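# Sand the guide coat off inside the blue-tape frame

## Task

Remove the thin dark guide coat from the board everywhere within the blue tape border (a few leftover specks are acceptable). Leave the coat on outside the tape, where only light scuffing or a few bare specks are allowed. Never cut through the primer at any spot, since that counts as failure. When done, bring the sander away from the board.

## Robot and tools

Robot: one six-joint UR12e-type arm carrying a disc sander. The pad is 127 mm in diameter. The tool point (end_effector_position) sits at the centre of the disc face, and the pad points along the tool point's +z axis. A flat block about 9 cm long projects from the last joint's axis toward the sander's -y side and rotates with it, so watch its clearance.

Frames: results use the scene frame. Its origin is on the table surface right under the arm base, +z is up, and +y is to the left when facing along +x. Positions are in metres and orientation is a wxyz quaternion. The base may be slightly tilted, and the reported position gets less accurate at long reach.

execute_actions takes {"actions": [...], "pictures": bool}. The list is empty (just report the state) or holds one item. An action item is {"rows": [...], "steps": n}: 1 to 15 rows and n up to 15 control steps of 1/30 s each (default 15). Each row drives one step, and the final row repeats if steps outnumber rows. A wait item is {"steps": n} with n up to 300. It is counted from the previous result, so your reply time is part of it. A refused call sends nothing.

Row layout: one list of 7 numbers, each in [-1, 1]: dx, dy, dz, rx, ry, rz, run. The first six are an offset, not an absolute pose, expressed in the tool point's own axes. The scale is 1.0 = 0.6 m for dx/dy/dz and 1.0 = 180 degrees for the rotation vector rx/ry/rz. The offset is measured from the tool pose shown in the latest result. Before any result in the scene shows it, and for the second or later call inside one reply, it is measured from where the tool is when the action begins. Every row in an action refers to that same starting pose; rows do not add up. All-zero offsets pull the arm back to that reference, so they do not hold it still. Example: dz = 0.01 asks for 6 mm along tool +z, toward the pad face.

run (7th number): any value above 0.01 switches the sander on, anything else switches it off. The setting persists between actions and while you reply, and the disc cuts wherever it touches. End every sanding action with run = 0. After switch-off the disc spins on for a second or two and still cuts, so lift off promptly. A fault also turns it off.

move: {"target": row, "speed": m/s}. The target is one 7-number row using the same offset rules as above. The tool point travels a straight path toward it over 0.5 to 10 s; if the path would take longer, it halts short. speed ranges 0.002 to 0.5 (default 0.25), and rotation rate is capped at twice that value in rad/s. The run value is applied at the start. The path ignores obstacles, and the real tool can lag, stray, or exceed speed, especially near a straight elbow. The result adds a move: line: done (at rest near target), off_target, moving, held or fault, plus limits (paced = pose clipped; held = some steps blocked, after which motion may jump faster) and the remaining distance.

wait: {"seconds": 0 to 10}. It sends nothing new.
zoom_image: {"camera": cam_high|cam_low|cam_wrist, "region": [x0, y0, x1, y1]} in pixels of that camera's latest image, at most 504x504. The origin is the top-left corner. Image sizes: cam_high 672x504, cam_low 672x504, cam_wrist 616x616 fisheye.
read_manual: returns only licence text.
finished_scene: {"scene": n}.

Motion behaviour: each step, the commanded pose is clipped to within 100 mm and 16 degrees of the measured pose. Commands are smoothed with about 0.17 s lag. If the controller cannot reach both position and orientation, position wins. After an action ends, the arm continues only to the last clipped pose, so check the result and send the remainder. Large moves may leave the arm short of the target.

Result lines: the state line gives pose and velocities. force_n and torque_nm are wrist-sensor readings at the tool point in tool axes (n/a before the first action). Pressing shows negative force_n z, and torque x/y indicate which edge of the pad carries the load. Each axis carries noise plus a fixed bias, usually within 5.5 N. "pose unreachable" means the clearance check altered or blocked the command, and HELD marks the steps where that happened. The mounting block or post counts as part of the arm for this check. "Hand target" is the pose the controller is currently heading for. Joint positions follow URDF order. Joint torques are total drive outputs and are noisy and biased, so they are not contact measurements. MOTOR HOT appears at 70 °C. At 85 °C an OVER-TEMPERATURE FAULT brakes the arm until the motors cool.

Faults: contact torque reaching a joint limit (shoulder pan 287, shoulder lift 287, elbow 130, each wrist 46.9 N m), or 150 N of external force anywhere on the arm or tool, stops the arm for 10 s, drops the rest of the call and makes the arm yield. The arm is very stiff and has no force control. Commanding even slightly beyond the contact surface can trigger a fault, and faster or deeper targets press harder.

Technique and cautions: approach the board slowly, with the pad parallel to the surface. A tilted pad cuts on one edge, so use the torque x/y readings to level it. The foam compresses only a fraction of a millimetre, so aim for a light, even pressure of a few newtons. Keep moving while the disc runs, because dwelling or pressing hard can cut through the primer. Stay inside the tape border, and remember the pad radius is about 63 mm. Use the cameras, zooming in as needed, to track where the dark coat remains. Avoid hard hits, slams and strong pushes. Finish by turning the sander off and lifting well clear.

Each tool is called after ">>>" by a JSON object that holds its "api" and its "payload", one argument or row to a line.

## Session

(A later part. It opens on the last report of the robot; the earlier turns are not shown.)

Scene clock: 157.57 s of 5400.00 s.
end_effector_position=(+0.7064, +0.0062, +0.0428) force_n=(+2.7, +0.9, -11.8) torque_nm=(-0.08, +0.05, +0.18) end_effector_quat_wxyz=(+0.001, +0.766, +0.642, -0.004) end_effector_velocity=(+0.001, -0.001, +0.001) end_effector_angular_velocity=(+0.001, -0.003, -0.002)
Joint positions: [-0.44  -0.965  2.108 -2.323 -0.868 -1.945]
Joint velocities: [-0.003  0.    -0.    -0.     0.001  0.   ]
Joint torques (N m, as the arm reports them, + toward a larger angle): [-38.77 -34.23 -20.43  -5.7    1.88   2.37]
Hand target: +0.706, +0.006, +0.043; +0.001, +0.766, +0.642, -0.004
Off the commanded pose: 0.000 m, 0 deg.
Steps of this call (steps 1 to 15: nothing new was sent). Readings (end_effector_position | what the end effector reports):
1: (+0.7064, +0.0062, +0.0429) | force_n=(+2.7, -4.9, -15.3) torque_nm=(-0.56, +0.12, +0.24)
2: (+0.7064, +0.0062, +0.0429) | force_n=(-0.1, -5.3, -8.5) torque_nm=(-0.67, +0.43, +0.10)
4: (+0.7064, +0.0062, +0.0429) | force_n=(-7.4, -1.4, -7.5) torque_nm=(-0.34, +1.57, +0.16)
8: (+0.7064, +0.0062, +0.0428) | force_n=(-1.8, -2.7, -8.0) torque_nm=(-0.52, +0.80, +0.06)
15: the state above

>>> {"api": "move", "payload": {
  "target": [0,-0.01,0.0008,0,0,0,1],
  "speed": 0.002
}}

>>> {"api": "move", "payload": {
  "target": [0,0,-0.004,0,0.0025,0,1],
  "speed": 0.01
}}

>>> {"api": "move", "payload": {
  "target": [-0.1,0.01,0,0,0.0025,0,1],
  "speed": 0.1
}}

>>> {"api": "move", "payload": {
  "target": [0,0,0.004,0,0,0,1],
  "speed": 0.005
}}

>>> {"api": "move", "payload": {
  "target": [0,-0.08,0.0003,0,0,0,1],
  "speed": 0.015
}}

>>> {"api": "move", "payload": {
  "target": [0,-0.15,-0.3,0,-0.0025,0,0],
  "speed": 0.2
}}

>>> {"api": "zoom_image", "payload": {
  "camera": "cam_high",
  "region": [265, 235, 385, 355]
}}

Scene clock: 170.87 s of 5400.00 s.
end_effector_position=(+0.7005, +0.0072, +0.0424) force_n=(-3.4, -3.7, -32.0) torque_nm=(+0.09, +0.99, +0.09) end_effector_quat_wxyz=(+0.001, +0.766, +0.642, -0.004) end_effector_velocity=(-0.001, -0.001, +0.000) end_effector_angular_velocity=(+0.001, +0.001, -0.003)
Joint positions: [-0.442 -0.971  2.12  -2.328 -0.869 -1.948]
Joint velocities: [-0.002 -0.     0.001  0.001 -0.    -0.   ]
Joint torques (N m, as the arm reports them, + toward a larger angle): [-49.72 -46.17 -13.76  -2.82  -1.68  -2.86]
Hand target: +0.700, +0.007, +0.042; +0.001, +0.766, +0.642, -0.004
Off the commanded pose: 0.000 m, 0 deg.
move: done
camera_calibration (this result's frames):
cam_wrist: T_world_to_cam=[[0.169654, 0.98531, -0.0195607, -0.125653], [0.934162, -0.154461, 0.321688, -0.629836], [0.313941, -0.0728485, -0.946644, -0.0695268], [0, 0, 0, 1]] pos_world=[0.631514, 0.0214573, 0.134336]

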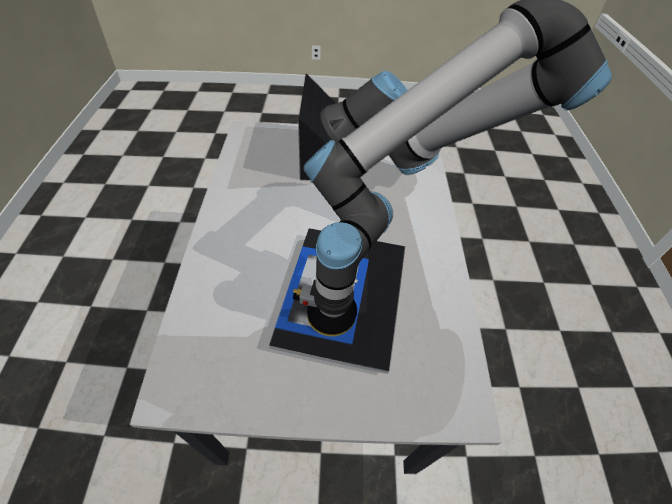

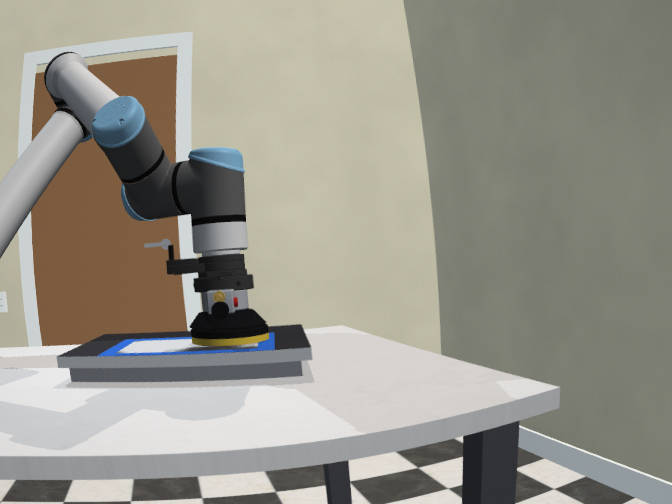

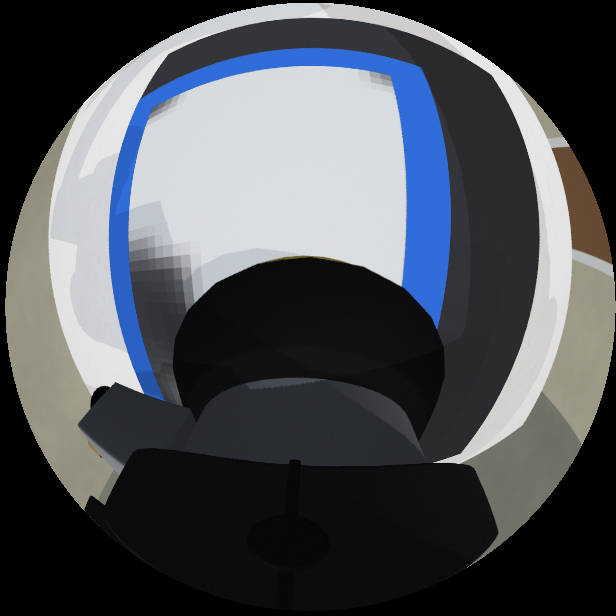

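Scene clock: 171.80 s of 5400.00 s.
end_effector_position=(+0.7005, +0.0072, +0.0447) force_n=(-0.7, -8.0, +3.9) torque_nm=(-1.35, +0.34, +0.25) end_effector_quat_wxyz=(-0.001, +0.766, +0.642, -0.001) end_effector_velocity=(-0.001, -0.001, -0.000) end_effector_angular_velocity=(+0.003, +0.000, -0.002)
Joint positions: [-0.446 -0.972  2.119 -2.318 -0.863 -1.955]
Joint velocities: [-0.001  0.001  0.001  0.001  0.002 -0.001]
Joint torques (N m, as the arm reports them, + toward a larger angle): [-62.91 -57.38 -37.57  -0.98   1.94  -2.61]
Hand target: +0.700, +0.007, +0.045; -0.001, +0.766, +0.642, -0.001
Off the commanded pose: 0.000 m, 0 deg.
move: done
camera_calibration (this result's frames):
cam_wrist: T_world_to_cam=[[0.169731, 0.985419, -0.011848, -0.126019], [0.933729, -0.156959, 0.321736, -0.630238], [0.315185, -0.0656713, -0.946755, -0.0682281], [0, 0, 0, 1]] pos_world=[0.631365, 0.0207791, 0.136682]

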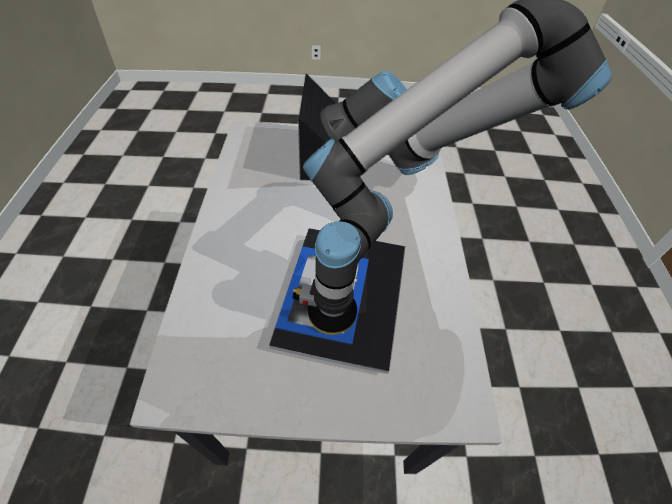

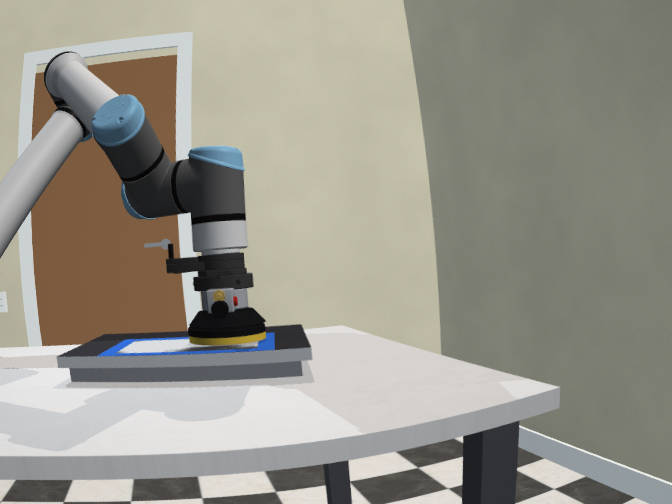

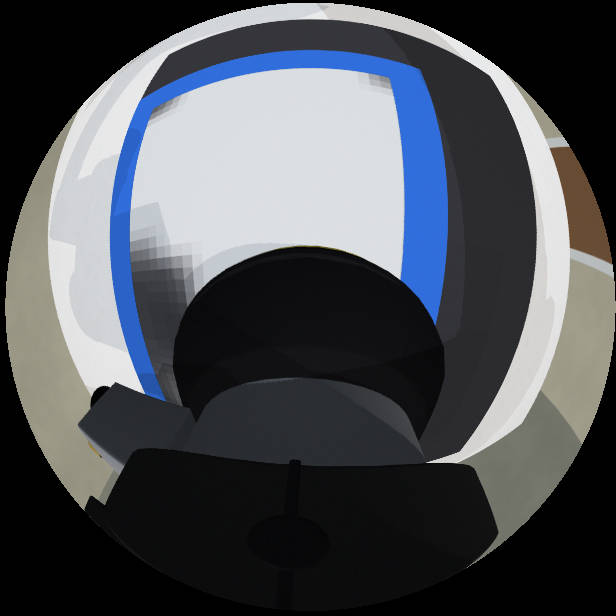

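Scene clock: 173.07 s of 5400.00 s.
end_effector_position=(+0.6959, -0.0529, +0.0448) force_n=(-1.7, -1.9, +5.4) torque_nm=(-0.14, +0.43, +0.18) end_effector_quat_wxyz=(-0.004, +0.766, +0.642, +0.002) end_effector_velocity=(+0.000, -0.001, +0.000) end_effector_angular_velocity=(+0.000, -0.000, +0.000)
Joint positions: [-0.506 -0.9    2.103 -2.325 -0.881 -2.029]
Joint velocities: [-0.001  0.001 -0.001 -0.     0.    -0.001]
Joint torques (N m, as the arm reports them, + toward a larger angle): [-65.84 -40.81 -37.84  -6.27  -2.42  -3.08]
Hand target: +0.696, -0.053, +0.045; -0.004, +0.766, +0.642, +0.002
Off the commanded pose: 0.000 m, 0 deg.
move: done
camera_calibration (this result's frames):
cam_wrist: T_world_to_cam=[[0.16974, 0.985481, -0.00394376, -0.0664122], [0.933259, -0.159457, 0.32187, -0.635267], [0.316568, -0.0583147, -0.946776, -0.0712518], [0, 0, 0, 1]] pos_world=[0.626697, -0.0400048, 0.136752]

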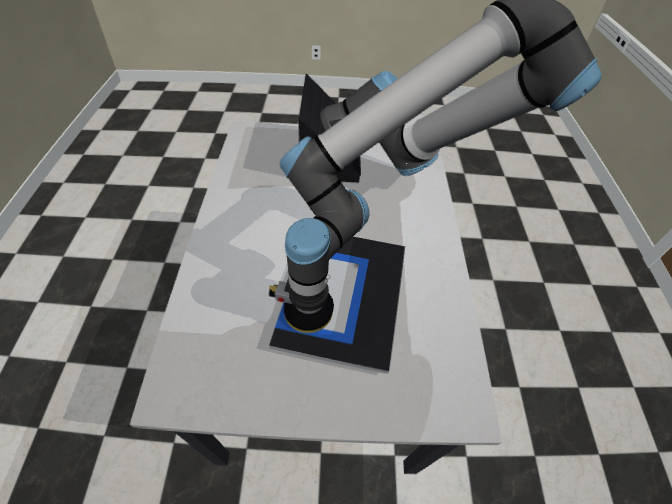

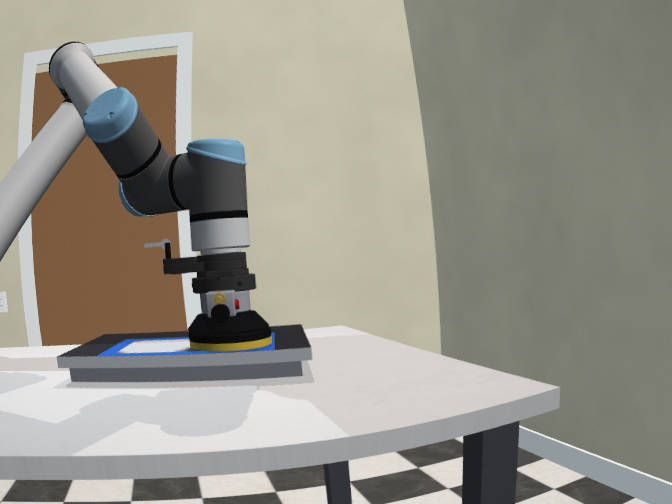

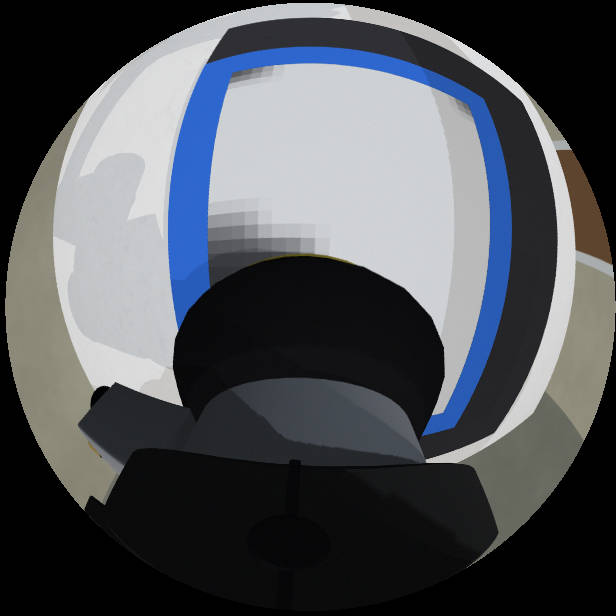

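Scene clock: 174.00 s of 5400.00 s.
end_effector_position=(+0.6961, -0.0529, +0.0425) force_n=(-0.7, -0.2, -17.8) torque_nm=(-0.71, -0.32, +0.23) end_effector_quat_wxyz=(-0.004, +0.766, +0.642, +0.002) end_effector_velocity=(-0.002, +0.001, -0.002) end_effector_angular_velocity=(-0.001, +0.002, -0.000)
Joint positions: [-0.504 -0.897  2.104 -2.33  -0.88  -2.027]
Joint velocities: [ 0.002 -0.     0.003 -0.002 -0.001  0.001]
Joint torques (N m, as the arm reports them, + toward a larger angle): [-36.45 -26.51 -12.8   -4.56   0.59   2.68]
Hand target: +0.696, -0.053, +0.042; -0.004, +0.766, +0.642, +0.002
Off the commanded pose: 0.000 m, 0 deg.
move: done
camera_calibration (this result's frames):
cam_wrist: T_world_to_cam=[[0.169578, 0.985509, -0.00401837, -0.0662576], [0.933211, -0.159266, 0.322106, -0.634637], [0.316798, -0.0583722, -0.946695, -0.0735778], [0, 0, 0, 1]] pos_world=[0.626795, -0.0400736, 0.134498]

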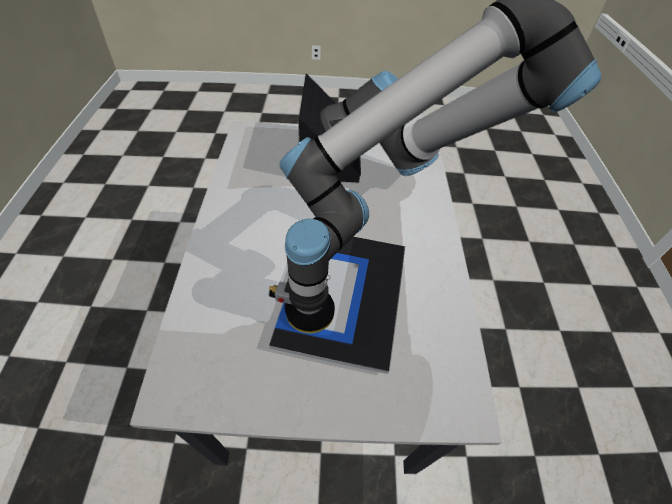

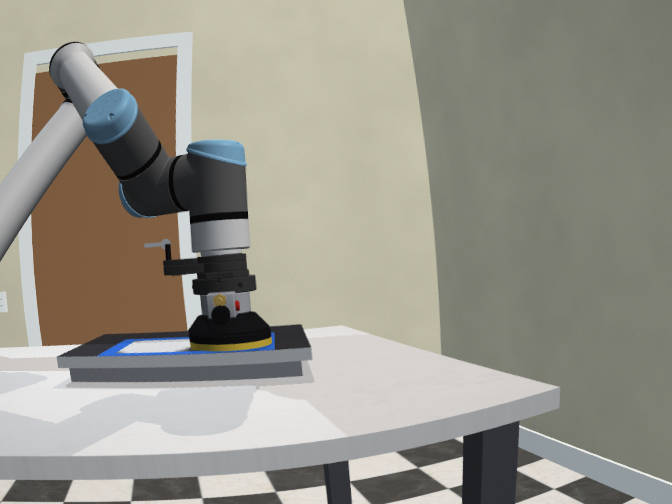

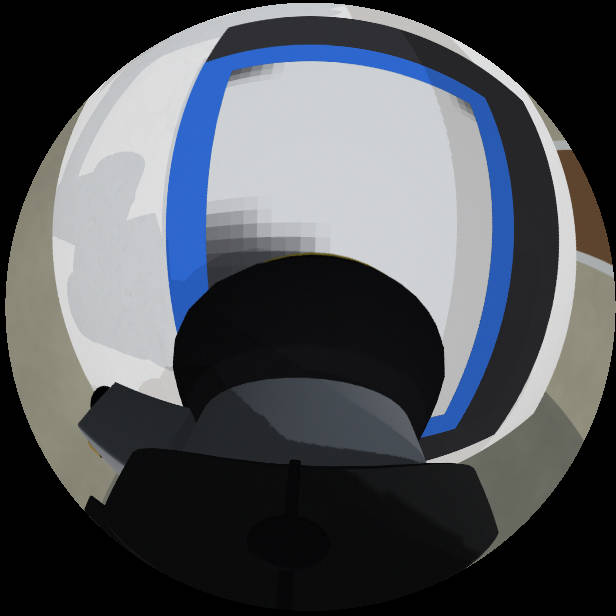

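Scene clock: 177.70 s of 5400.00 s.
end_effector_position=(+0.6488, -0.0446, +0.0425) force_n=(-4.3, -8.1, -24.3) torque_nm=(-0.65, +0.55, +0.09) end_effector_quat_wxyz=(-0.004, +0.766, +0.642, +0.002) end_effector_velocity=(-0.002, -0.000, -0.001) end_effector_angular_velocity=(+0.001, +0.001, -0.002)
Joint positions: [-0.529 -0.944  2.197 -2.358 -0.891 -2.056]
Joint velocities: [-0.     0.     0.002 -0.    -0.    -0.   ]
Joint torques (N m, as the arm reports them, + toward a larger angle): [-51.03 -40.53 -14.01  -3.25  -1.71  -3.1 ]
Hand target: +0.649, -0.045, +0.042; -0.004, +0.766, +0.642, +0.002
Off the commanded pose: 0.000 m, 0 deg.
move: done
camera_calibration (this result's frames):
cam_wrist: T_world_to_cam=[[0.169635, 0.985499, -0.00402378, -0.0665216], [0.933229, -0.159323, 0.322024, -0.589203], [0.316713, -0.0583816, -0.946723, -0.0581329], [0, 0, 0, 1]] pos_world=[0.579557, -0.0317101, 0.134434]

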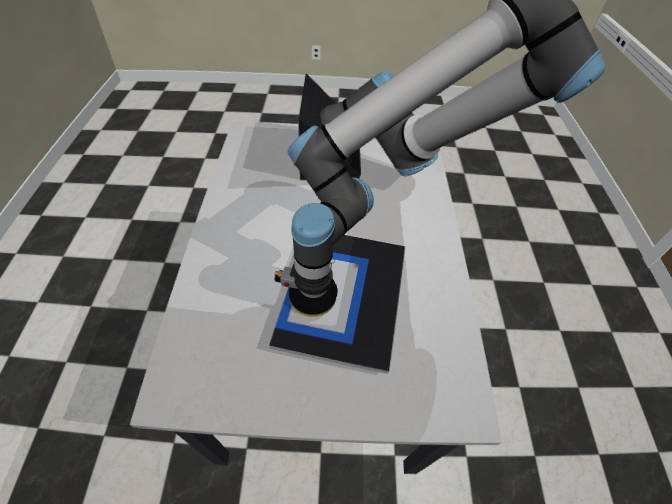

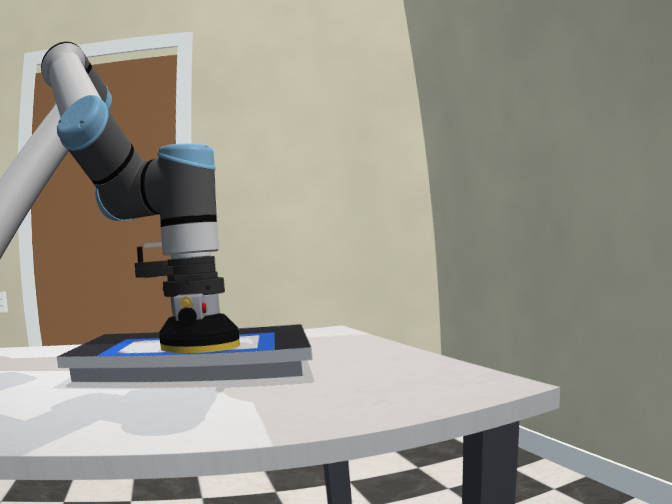

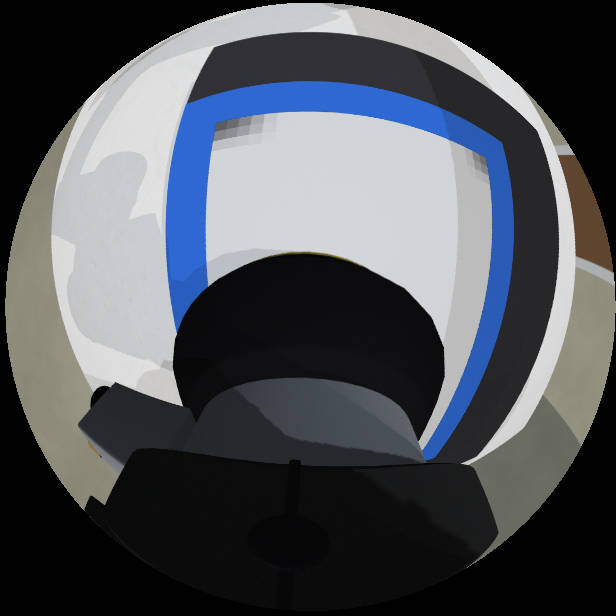

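Scene clock: 179.43 s of 5400.00 s.
end_effector_position=(+0.5607, -0.0304, +0.2228) force_n=(+1.6, +1.7, +2.1) torque_nm=(+0.20, -0.12, +0.14) end_effector_quat_wxyz=(-0.001, +0.766, +0.642, -0.001) end_effector_velocity=(+0.000, +0.000, +0.002) end_effector_angular_velocity=(-0.001, +0.001, +0.002)
Joint positions: [-0.764 -1.26   2.248 -1.955 -1.018 -2.3  ]
Joint velocities: [-0.    -0.002 -0.002  0.004 -0.002 -0.002]
Joint torques (N m, as the arm reports them, + toward a larger angle): [-56.28 -34.05 -50.35  -1.88  -2.47  -2.91]
Hand target: +0.561, -0.030, +0.223; -0.001, +0.766, +0.642, -0.001
Off the commanded pose: 0.000 m, 0 deg.
move: done
camera_calibration (this result's frames):
cam_wrist: T_world_to_cam=[[0.169654, 0.985429, -0.0121239, -0.0630622], [0.933652, -0.156777, 0.322047, -0.562964], [0.315454, -0.0659561, -0.946646, 0.141745], [0, 0, 0, 1]] pos_world=[0.491597, -0.0167677, 0.314719]

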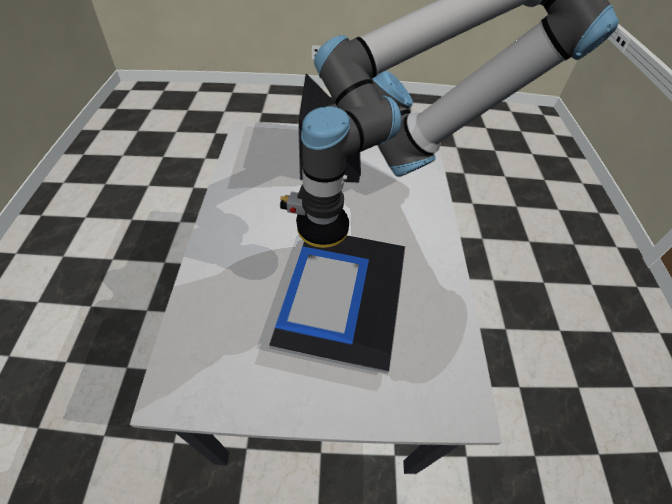

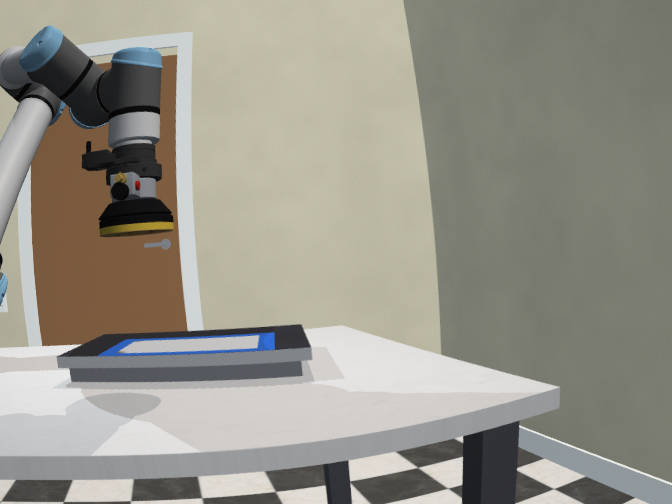

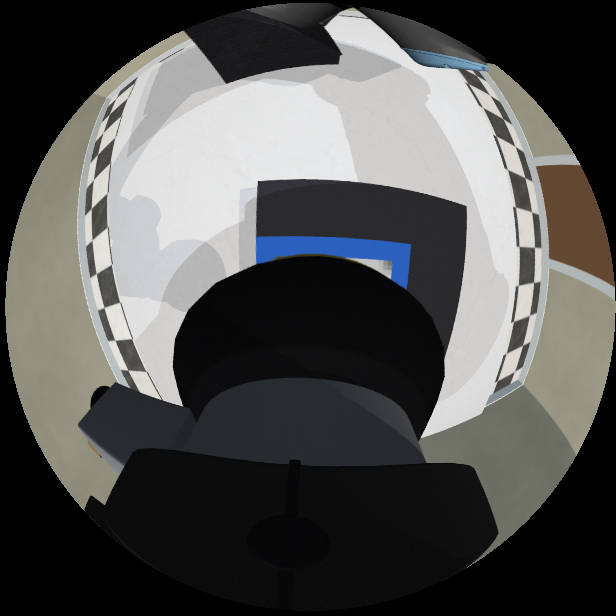

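Region (265, 235, 385, 355) of cam_high's 672x504 image, scaled by 4.200, with more detail than that image has.

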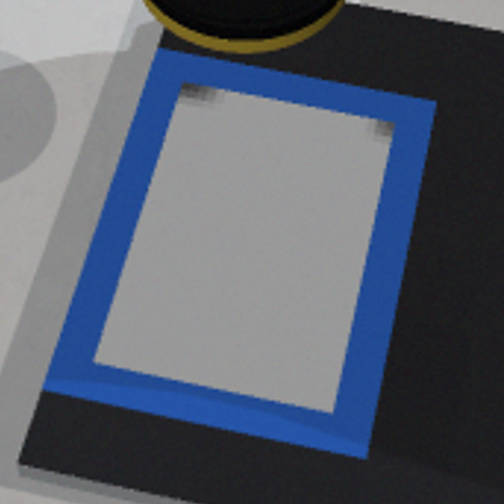

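>>> {"api": "move", "payload": {
  "target": [-0.004,-0.0073,0.2963,-0.003,0.002,0,1],
  "speed": 0.2
}}

>>> {"api": "move", "payload": {
  "target": [0,0,0.0042,0,0,0,1],
  "speed": 0.005
}}

>>> {"api": "wait", "payload": {
  "seconds": 1.5
}}

>>> {"api": "move", "payload": {
  "target": [0.112,0,0.0007,0,-0.004,0,1],
  "speed": 0.08
}}

>>> {"api": "wait", "payload": {
  "seconds": 1
}}

>>> {"api": "move", "payload": {
  "target": [0,0,-0.35,0,0,0,0],
  "speed": 0.25
}}

>>> {"api": "zoom_image", "payload": {
  "camera": "cam_high",
  "region": [265, 235, 385, 355]
}}

Scene clock: 188.37 s of 5400.00 s.
end_effector_position=(+0.5552, -0.0319, +0.0451) force_n=(-1.9, -0.2, +2.3) torque_nm=(+0.07, +0.30, +0.17) end_effector_quat_wxyz=(+0.000, +0.766, +0.642, +0.004) end_effector_velocity=(+0.001, -0.001, -0.001) end_effector_angular_velocity=(-0.001, -0.001, -0.001)
Joint positions: [-0.6   -1.034  2.379 -2.413 -0.92  -2.128]
Joint velocities: [ 0.001  0.002  0.    -0.005  0.001  0.003]
Joint torques (N m, as the arm reports them, + toward a larger angle): [-39.96 -26.6  -24.23  -7.1    2.49   2.65]
Hand target: +0.555, -0.032, +0.045; +0.000, +0.766, +0.642, +0.004
Off the commanded pose: 0.000 m, 0 deg.
move: done
camera_calibration (this result's frames):
cam_wrist: T_world_to_cam=[[0.169683, 0.985482, -0.0056868, -0.0631009], [0.930291, -0.15827, 0.330921, -0.499385], [0.325217, -0.0614421, -0.943641, -0.0301892], [0, 0, 0, 1]] pos_world=[0.485098, -0.0187079, 0.13641]

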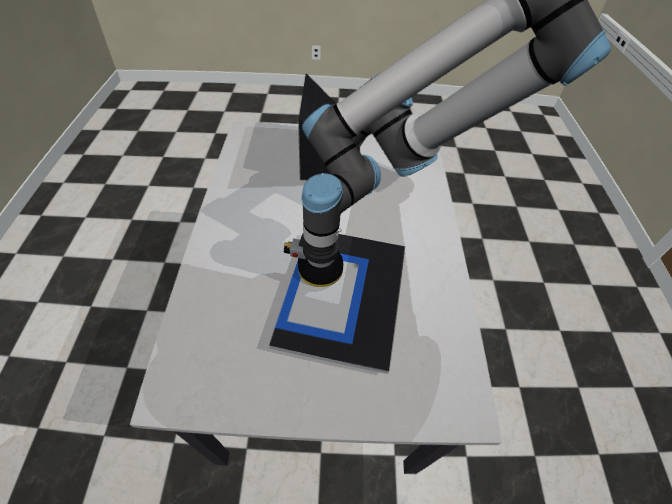

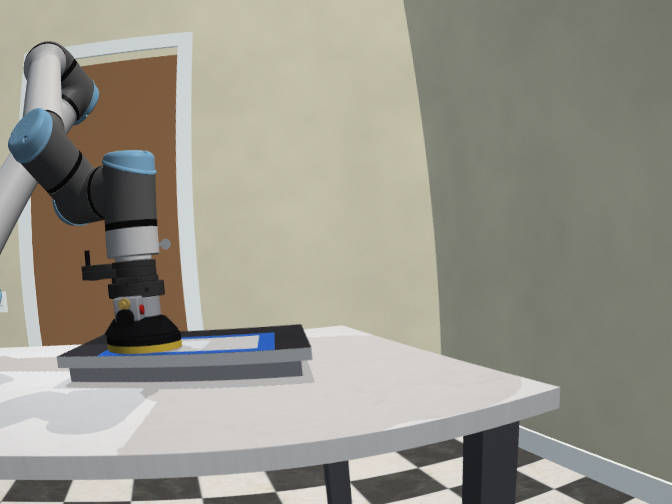

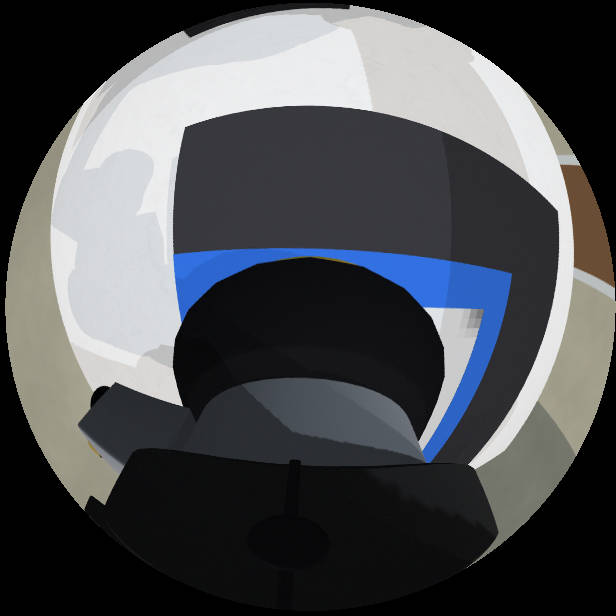

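Scene clock: 189.33 s of 5400.00 s.
end_effector_position=(+0.5553, -0.0319, +0.0426) force_n=(-2.3, -0.4, -13.2) torque_nm=(-0.21, -0.15, +0.12) end_effector_quat_wxyz=(+0.000, +0.766, +0.642, +0.004) end_effector_velocity=(+0.000, -0.001, -0.000) end_effector_angular_velocity=(-0.000, -0.002, -0.000)
Joint positions: [-0.597 -1.03   2.38  -2.42  -0.919 -2.125]
Joint velocities: [-0.001  0.001  0.    -0.003  0.001  0.001]
Joint torques (N m, as the arm reports them, + toward a larger angle): [-30.8  -18.7  -16.52  -4.97   2.24   2.84]
Hand target: +0.555, -0.032, +0.042; +0.000, +0.766, +0.642, +0.004
Off the commanded pose: 0.000 m, 0 deg.
move: done
camera_calibration (this result's frames):
cam_wrist: T_world_to_cam=[[0.169578, 0.9855, -0.00579689, -0.0630435], [0.930233, -0.15812, 0.331158, -0.498662], [0.325439, -0.0615494, -0.943558, -0.032723], [0, 0, 0, 1]] pos_world=[0.485212, -0.018733, 0.133895]

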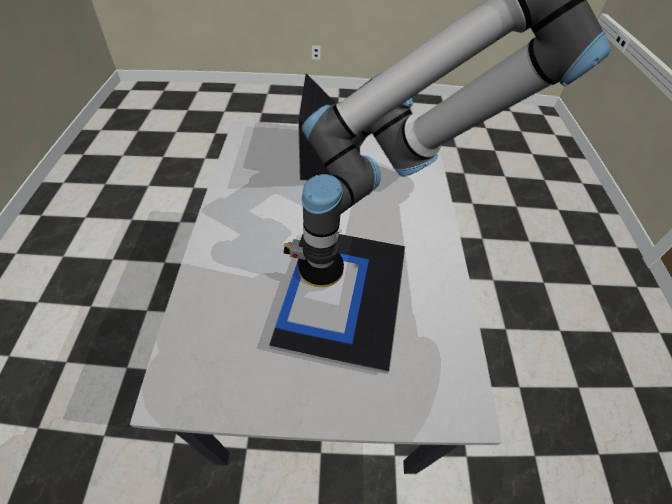

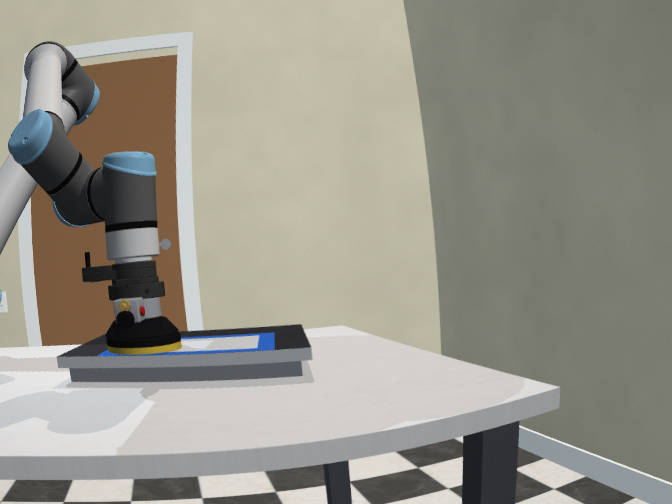

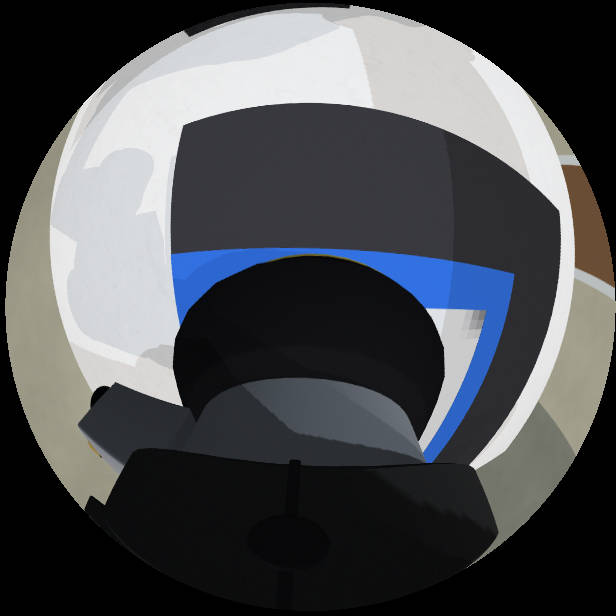

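Scene clock: 190.83 s of 5400.00 s.
end_effector_position=(+0.5552, -0.0319, +0.0425) force_n=(+3.5, +1.2, -23.9) torque_nm=(+0.95, -0.83, +0.01) end_effector_quat_wxyz=(+0.000, +0.766, +0.642, +0.004) end_effector_velocity=(-0.000, -0.001, -0.000) end_effector_angular_velocity=(+0.000, -0.000, -0.001)
Joint positions: [-0.597 -1.029  2.38  -2.42  -0.919 -2.125]
Joint velocities: [-0.001  0.001  0.    -0.001 -0.    -0.   ]
Joint torques (N m, as the arm reports them, + toward a larger angle): [-27.53 -16.4  -13.76  -0.26  -0.94   1.08]
Hand target: +0.555, -0.032, +0.042; +0.000, +0.766, +0.642, +0.004
Off the commanded pose: 0.000 m, 0 deg.
Steps of this call (steps 1 to 45: nothing new was sent). Readings (end_effector_position | what the end effector reports):
1: (+0.5553, -0.0319, +0.0426) | force_n=(-3.3, -4.0, -8.4) torque_nm=(-1.19, +0.29, +0.33)
2: (+0.5553, -0.0319, +0.0426) | force_n=(-2.5, -3.1, -17.3) torque_nm=(-0.47, +0.41, +0.08)
4: (+0.5553, -0.0319, +0.0426) | force_n=(+1.3, +0.3, -20.8) torque_nm=(+0.45, -0.46, +0.23)
8: (+0.5553, -0.0319, +0.0425) | force_n=(+2.5, -0.9, -16.9) torque_nm=(+0.30, -0.85, +0.07)
45: the state above
camera_calibration (this result's frames):
cam_wrist: T_world_to_cam=[[0.169718, 0.985476, -0.00571007, -0.0631366], [0.930275, -0.158294, 0.330956, -0.498535], [0.325245, -0.0614812, -0.943629, -0.0326932], [0, 0, 0, 1]] pos_world=[0.485123, -0.0187054, 0.133782]

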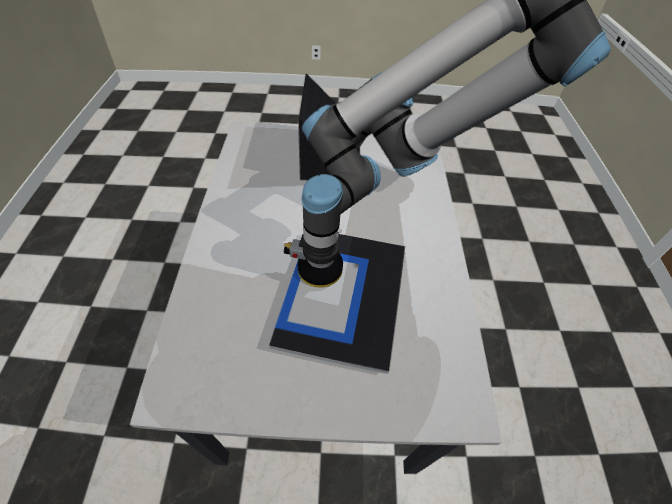

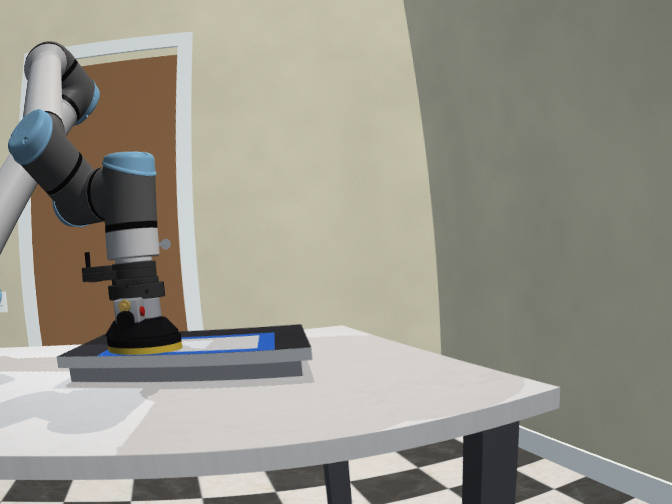

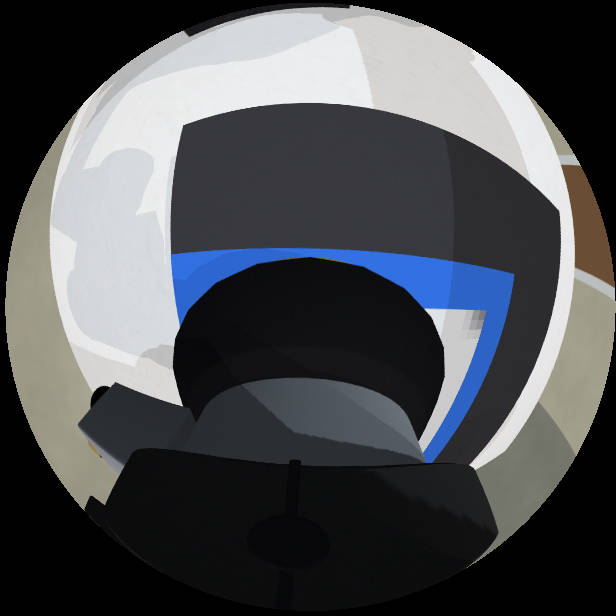

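Scene clock: 192.30 s of 5400.00 s.
end_effector_position=(+0.5669, +0.0343, +0.0424) force_n=(+0.2, +0.5, -27.7) torque_nm=(+0.65, +0.21, +0.18) end_effector_quat_wxyz=(+0.004, +0.766, +0.642, -0.001) end_effector_velocity=(+0.001, +0.002, +0.000) end_effector_angular_velocity=(-0.002, -0.001, +0.002)
Joint positions: [-0.508 -1.126  2.385 -2.398 -0.89  -2.019]
Joint velocities: [ 0.003 -0.002 -0.002 -0.     0.     0.003]
Joint torques (N m, as the arm reports them, + toward a larger angle): [-26.63 -30.16 -25.81  -0.14   1.23   2.48]
Hand target: +0.567, +0.034, +0.042; +0.004, +0.766, +0.642, -0.001
Off the commanded pose: 0.000 m, 0 deg.
move: done
camera_calibration (this result's frames):
cam_wrist: T_world_to_cam=[[0.169799, 0.985313, -0.018088, -0.129792], [0.931007, -0.154369, 0.330751, -0.49942], [0.323101, -0.0730012, -0.943545, -0.0308851], [0, 0, 0, 1]] pos_world=[0.496981, 0.0485365, 0.133694]

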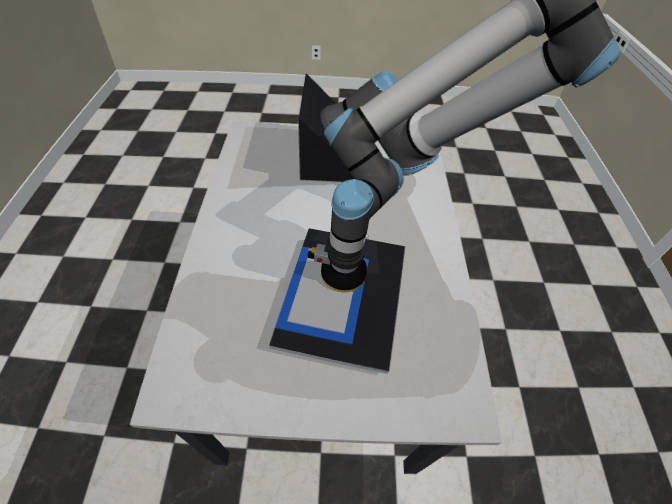

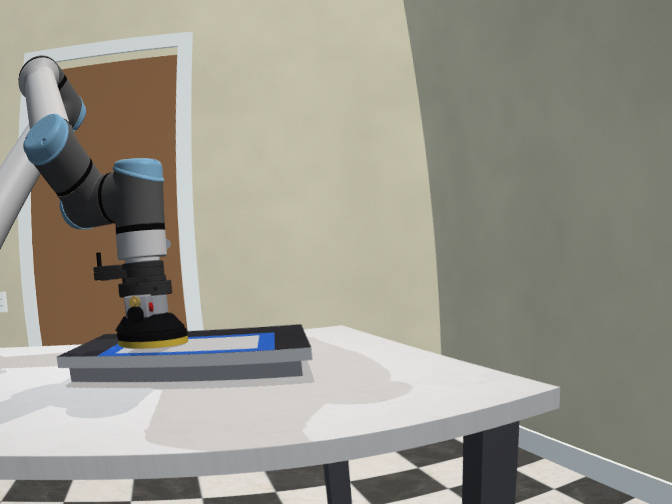

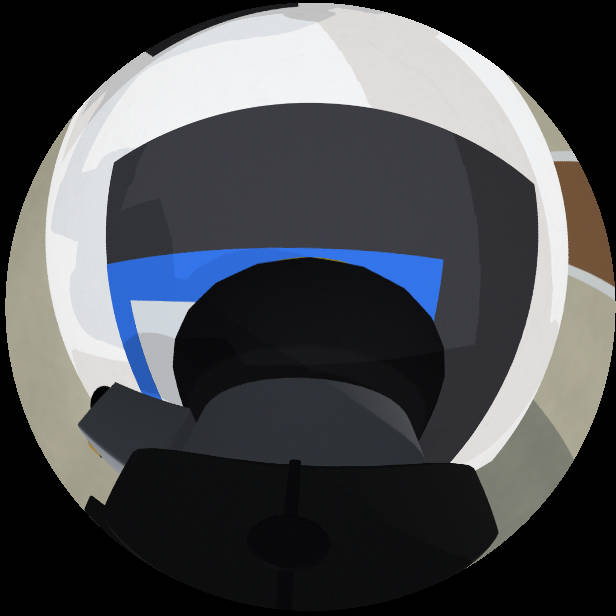

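Scene clock: 193.30 s of 5400.00 s.
end_effector_position=(+0.5669, +0.0343, +0.0424) force_n=(-3.3, -5.7, -29.9) torque_nm=(-0.38, +1.07, +0.10) end_effector_quat_wxyz=(+0.004, +0.766, +0.642, -0.001) end_effector_velocity=(-0.001, +0.001, -0.001) end_effector_angular_velocity=(+0.002, +0.001, -0.000)
Joint positions: [-0.508 -1.126  2.385 -2.398 -0.89  -2.019]
Joint velocities: [ 0.001  0.001  0.001 -0.     0.001 -0.   ]
Joint torques (N m, as the arm reports them, + toward a larger angle): [-27.54 -35.68 -28.12  -3.69  -1.57   1.52]
Hand target: +0.567, +0.034, +0.042; +0.004, +0.766, +0.642, -0.001
Off the commanded pose: 0.000 m, 0 deg.
Steps of this call (steps 1 to 30: nothing new was sent). Readings (end_effector_position | what the end effector reports):
1: (+0.5669, +0.0343, +0.0424) | force_n=(+3.4, +4.7, -15.3) torque_nm=(+0.07, +0.06, +0.33)
2: (+0.5669, +0.0343, +0.0424) | force_n=(-8.0, -3.9, -25.0) torque_nm=(+0.20, +1.95, +0.11)
4: (+0.5669, +0.0343, +0.0424) | force_n=(+2.5, -0.9, -21.4) torque_nm=(-0.63, +0.10, +0.21)
8: (+0.5669, +0.0344, +0.0424) | force_n=(-4.5, -6.0, -24.2) torque_nm=(-0.36, +1.23, +0.11)
30: the state above
camera_calibration (this result's frames):
cam_wrist: T_world_to_cam=[[0.16976, 0.985318, -0.0181786, -0.129858], [0.931003, -0.154299, 0.330794, -0.499482], [0.323132, -0.0730797, -0.943528, -0.0308823], [0, 0, 0, 1]] pos_world=[0.497044, 0.0486249, 0.133727]

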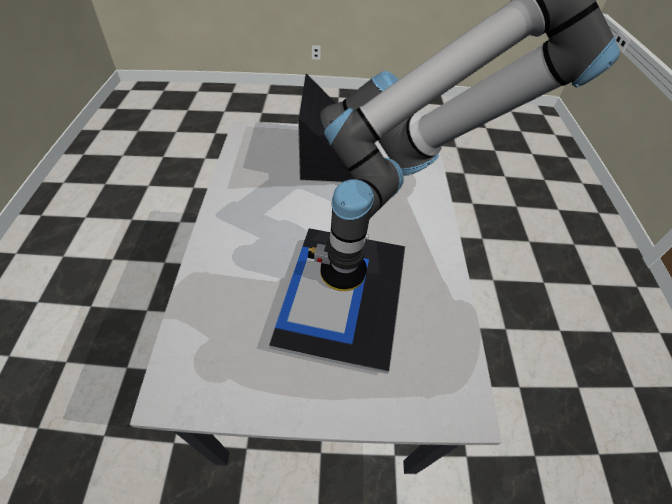

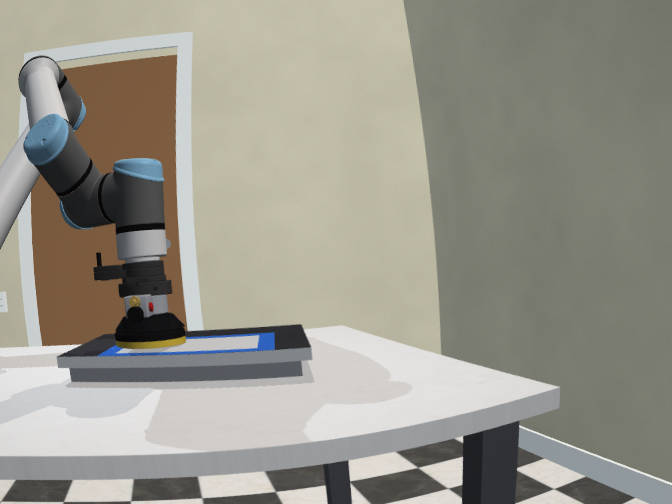

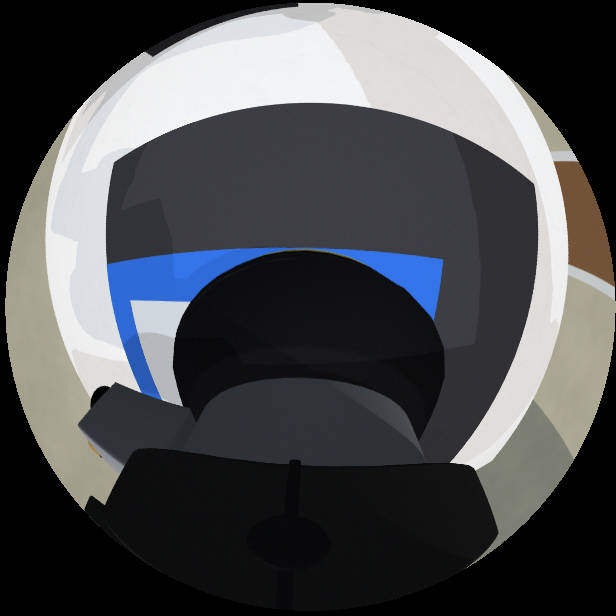

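Scene clock: 194.90 s of 5400.00 s.
end_effector_position=(+0.5662, +0.0359, +0.2523) force_n=(+1.7, -0.4, -0.5) torque_nm=(+0.02, -0.08, +0.18) end_effector_quat_wxyz=(+0.004, +0.766, +0.642, -0.001) end_effector_velocity=(+0.001, +0.000, +0.002) end_effector_angular_velocity=(-0.001, +0.001, +0.002)
Joint positions: [-0.726 -1.382  2.233 -1.851 -0.995 -2.255]
Joint velocities: [-0.    -0.001 -0.004  0.004 -0.001 -0.002]
Joint torques (N m, as the arm reports them, + toward a larger angle): [-50.89 -25.71 -51.07  -1.82  -2.51  -2.86]
Hand target: +0.566, +0.036, +0.252; +0.004, +0.766, +0.642, -0.001
Off the commanded pose: 0.000 m, 0 deg.
move: done
camera_calibration (this result's frames):
cam_wrist: T_world_to_cam=[[0.169821, 0.985303, -0.0184283, -0.1274], [0.93097, -0.154268, 0.330903, -0.567982], [0.323197, -0.0733504, -0.943485, 0.167471], [0, 0, 0, 1]] pos_world=[0.496283, 0.0501907, 0.343606]

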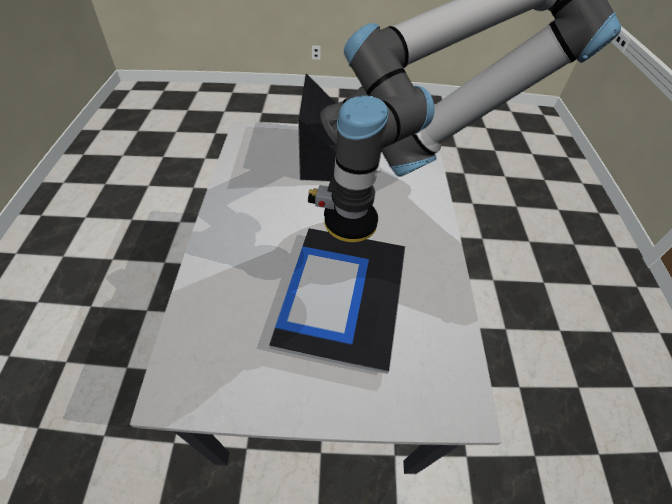

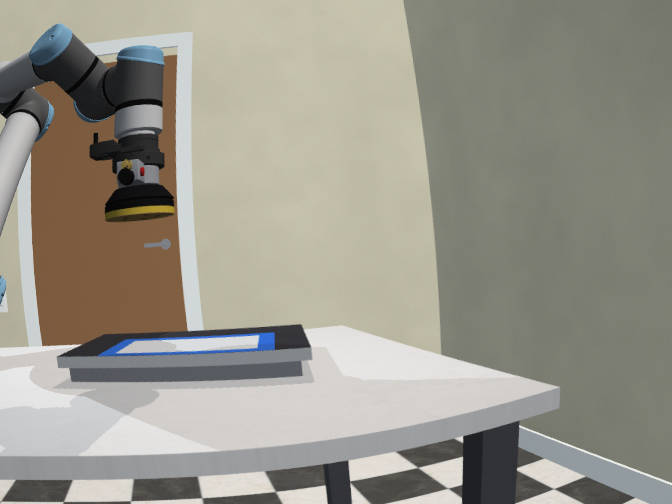

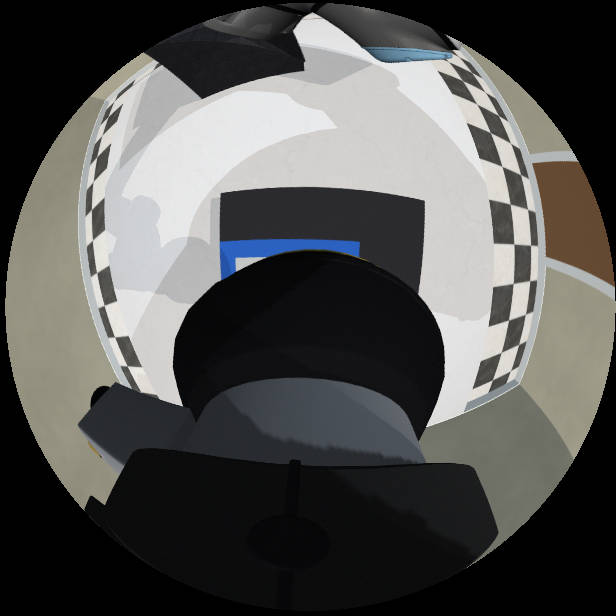

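Region (265, 235, 385, 355) of cam_high's 672x504 image, scaled by 4.200, with more detail than that image has.

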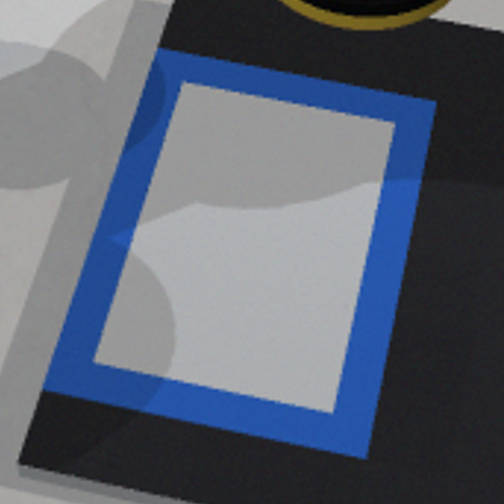

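>>> {"api": "finished_scene", "payload": {
  "scene": 1
}}

The scene is finished: the task was done.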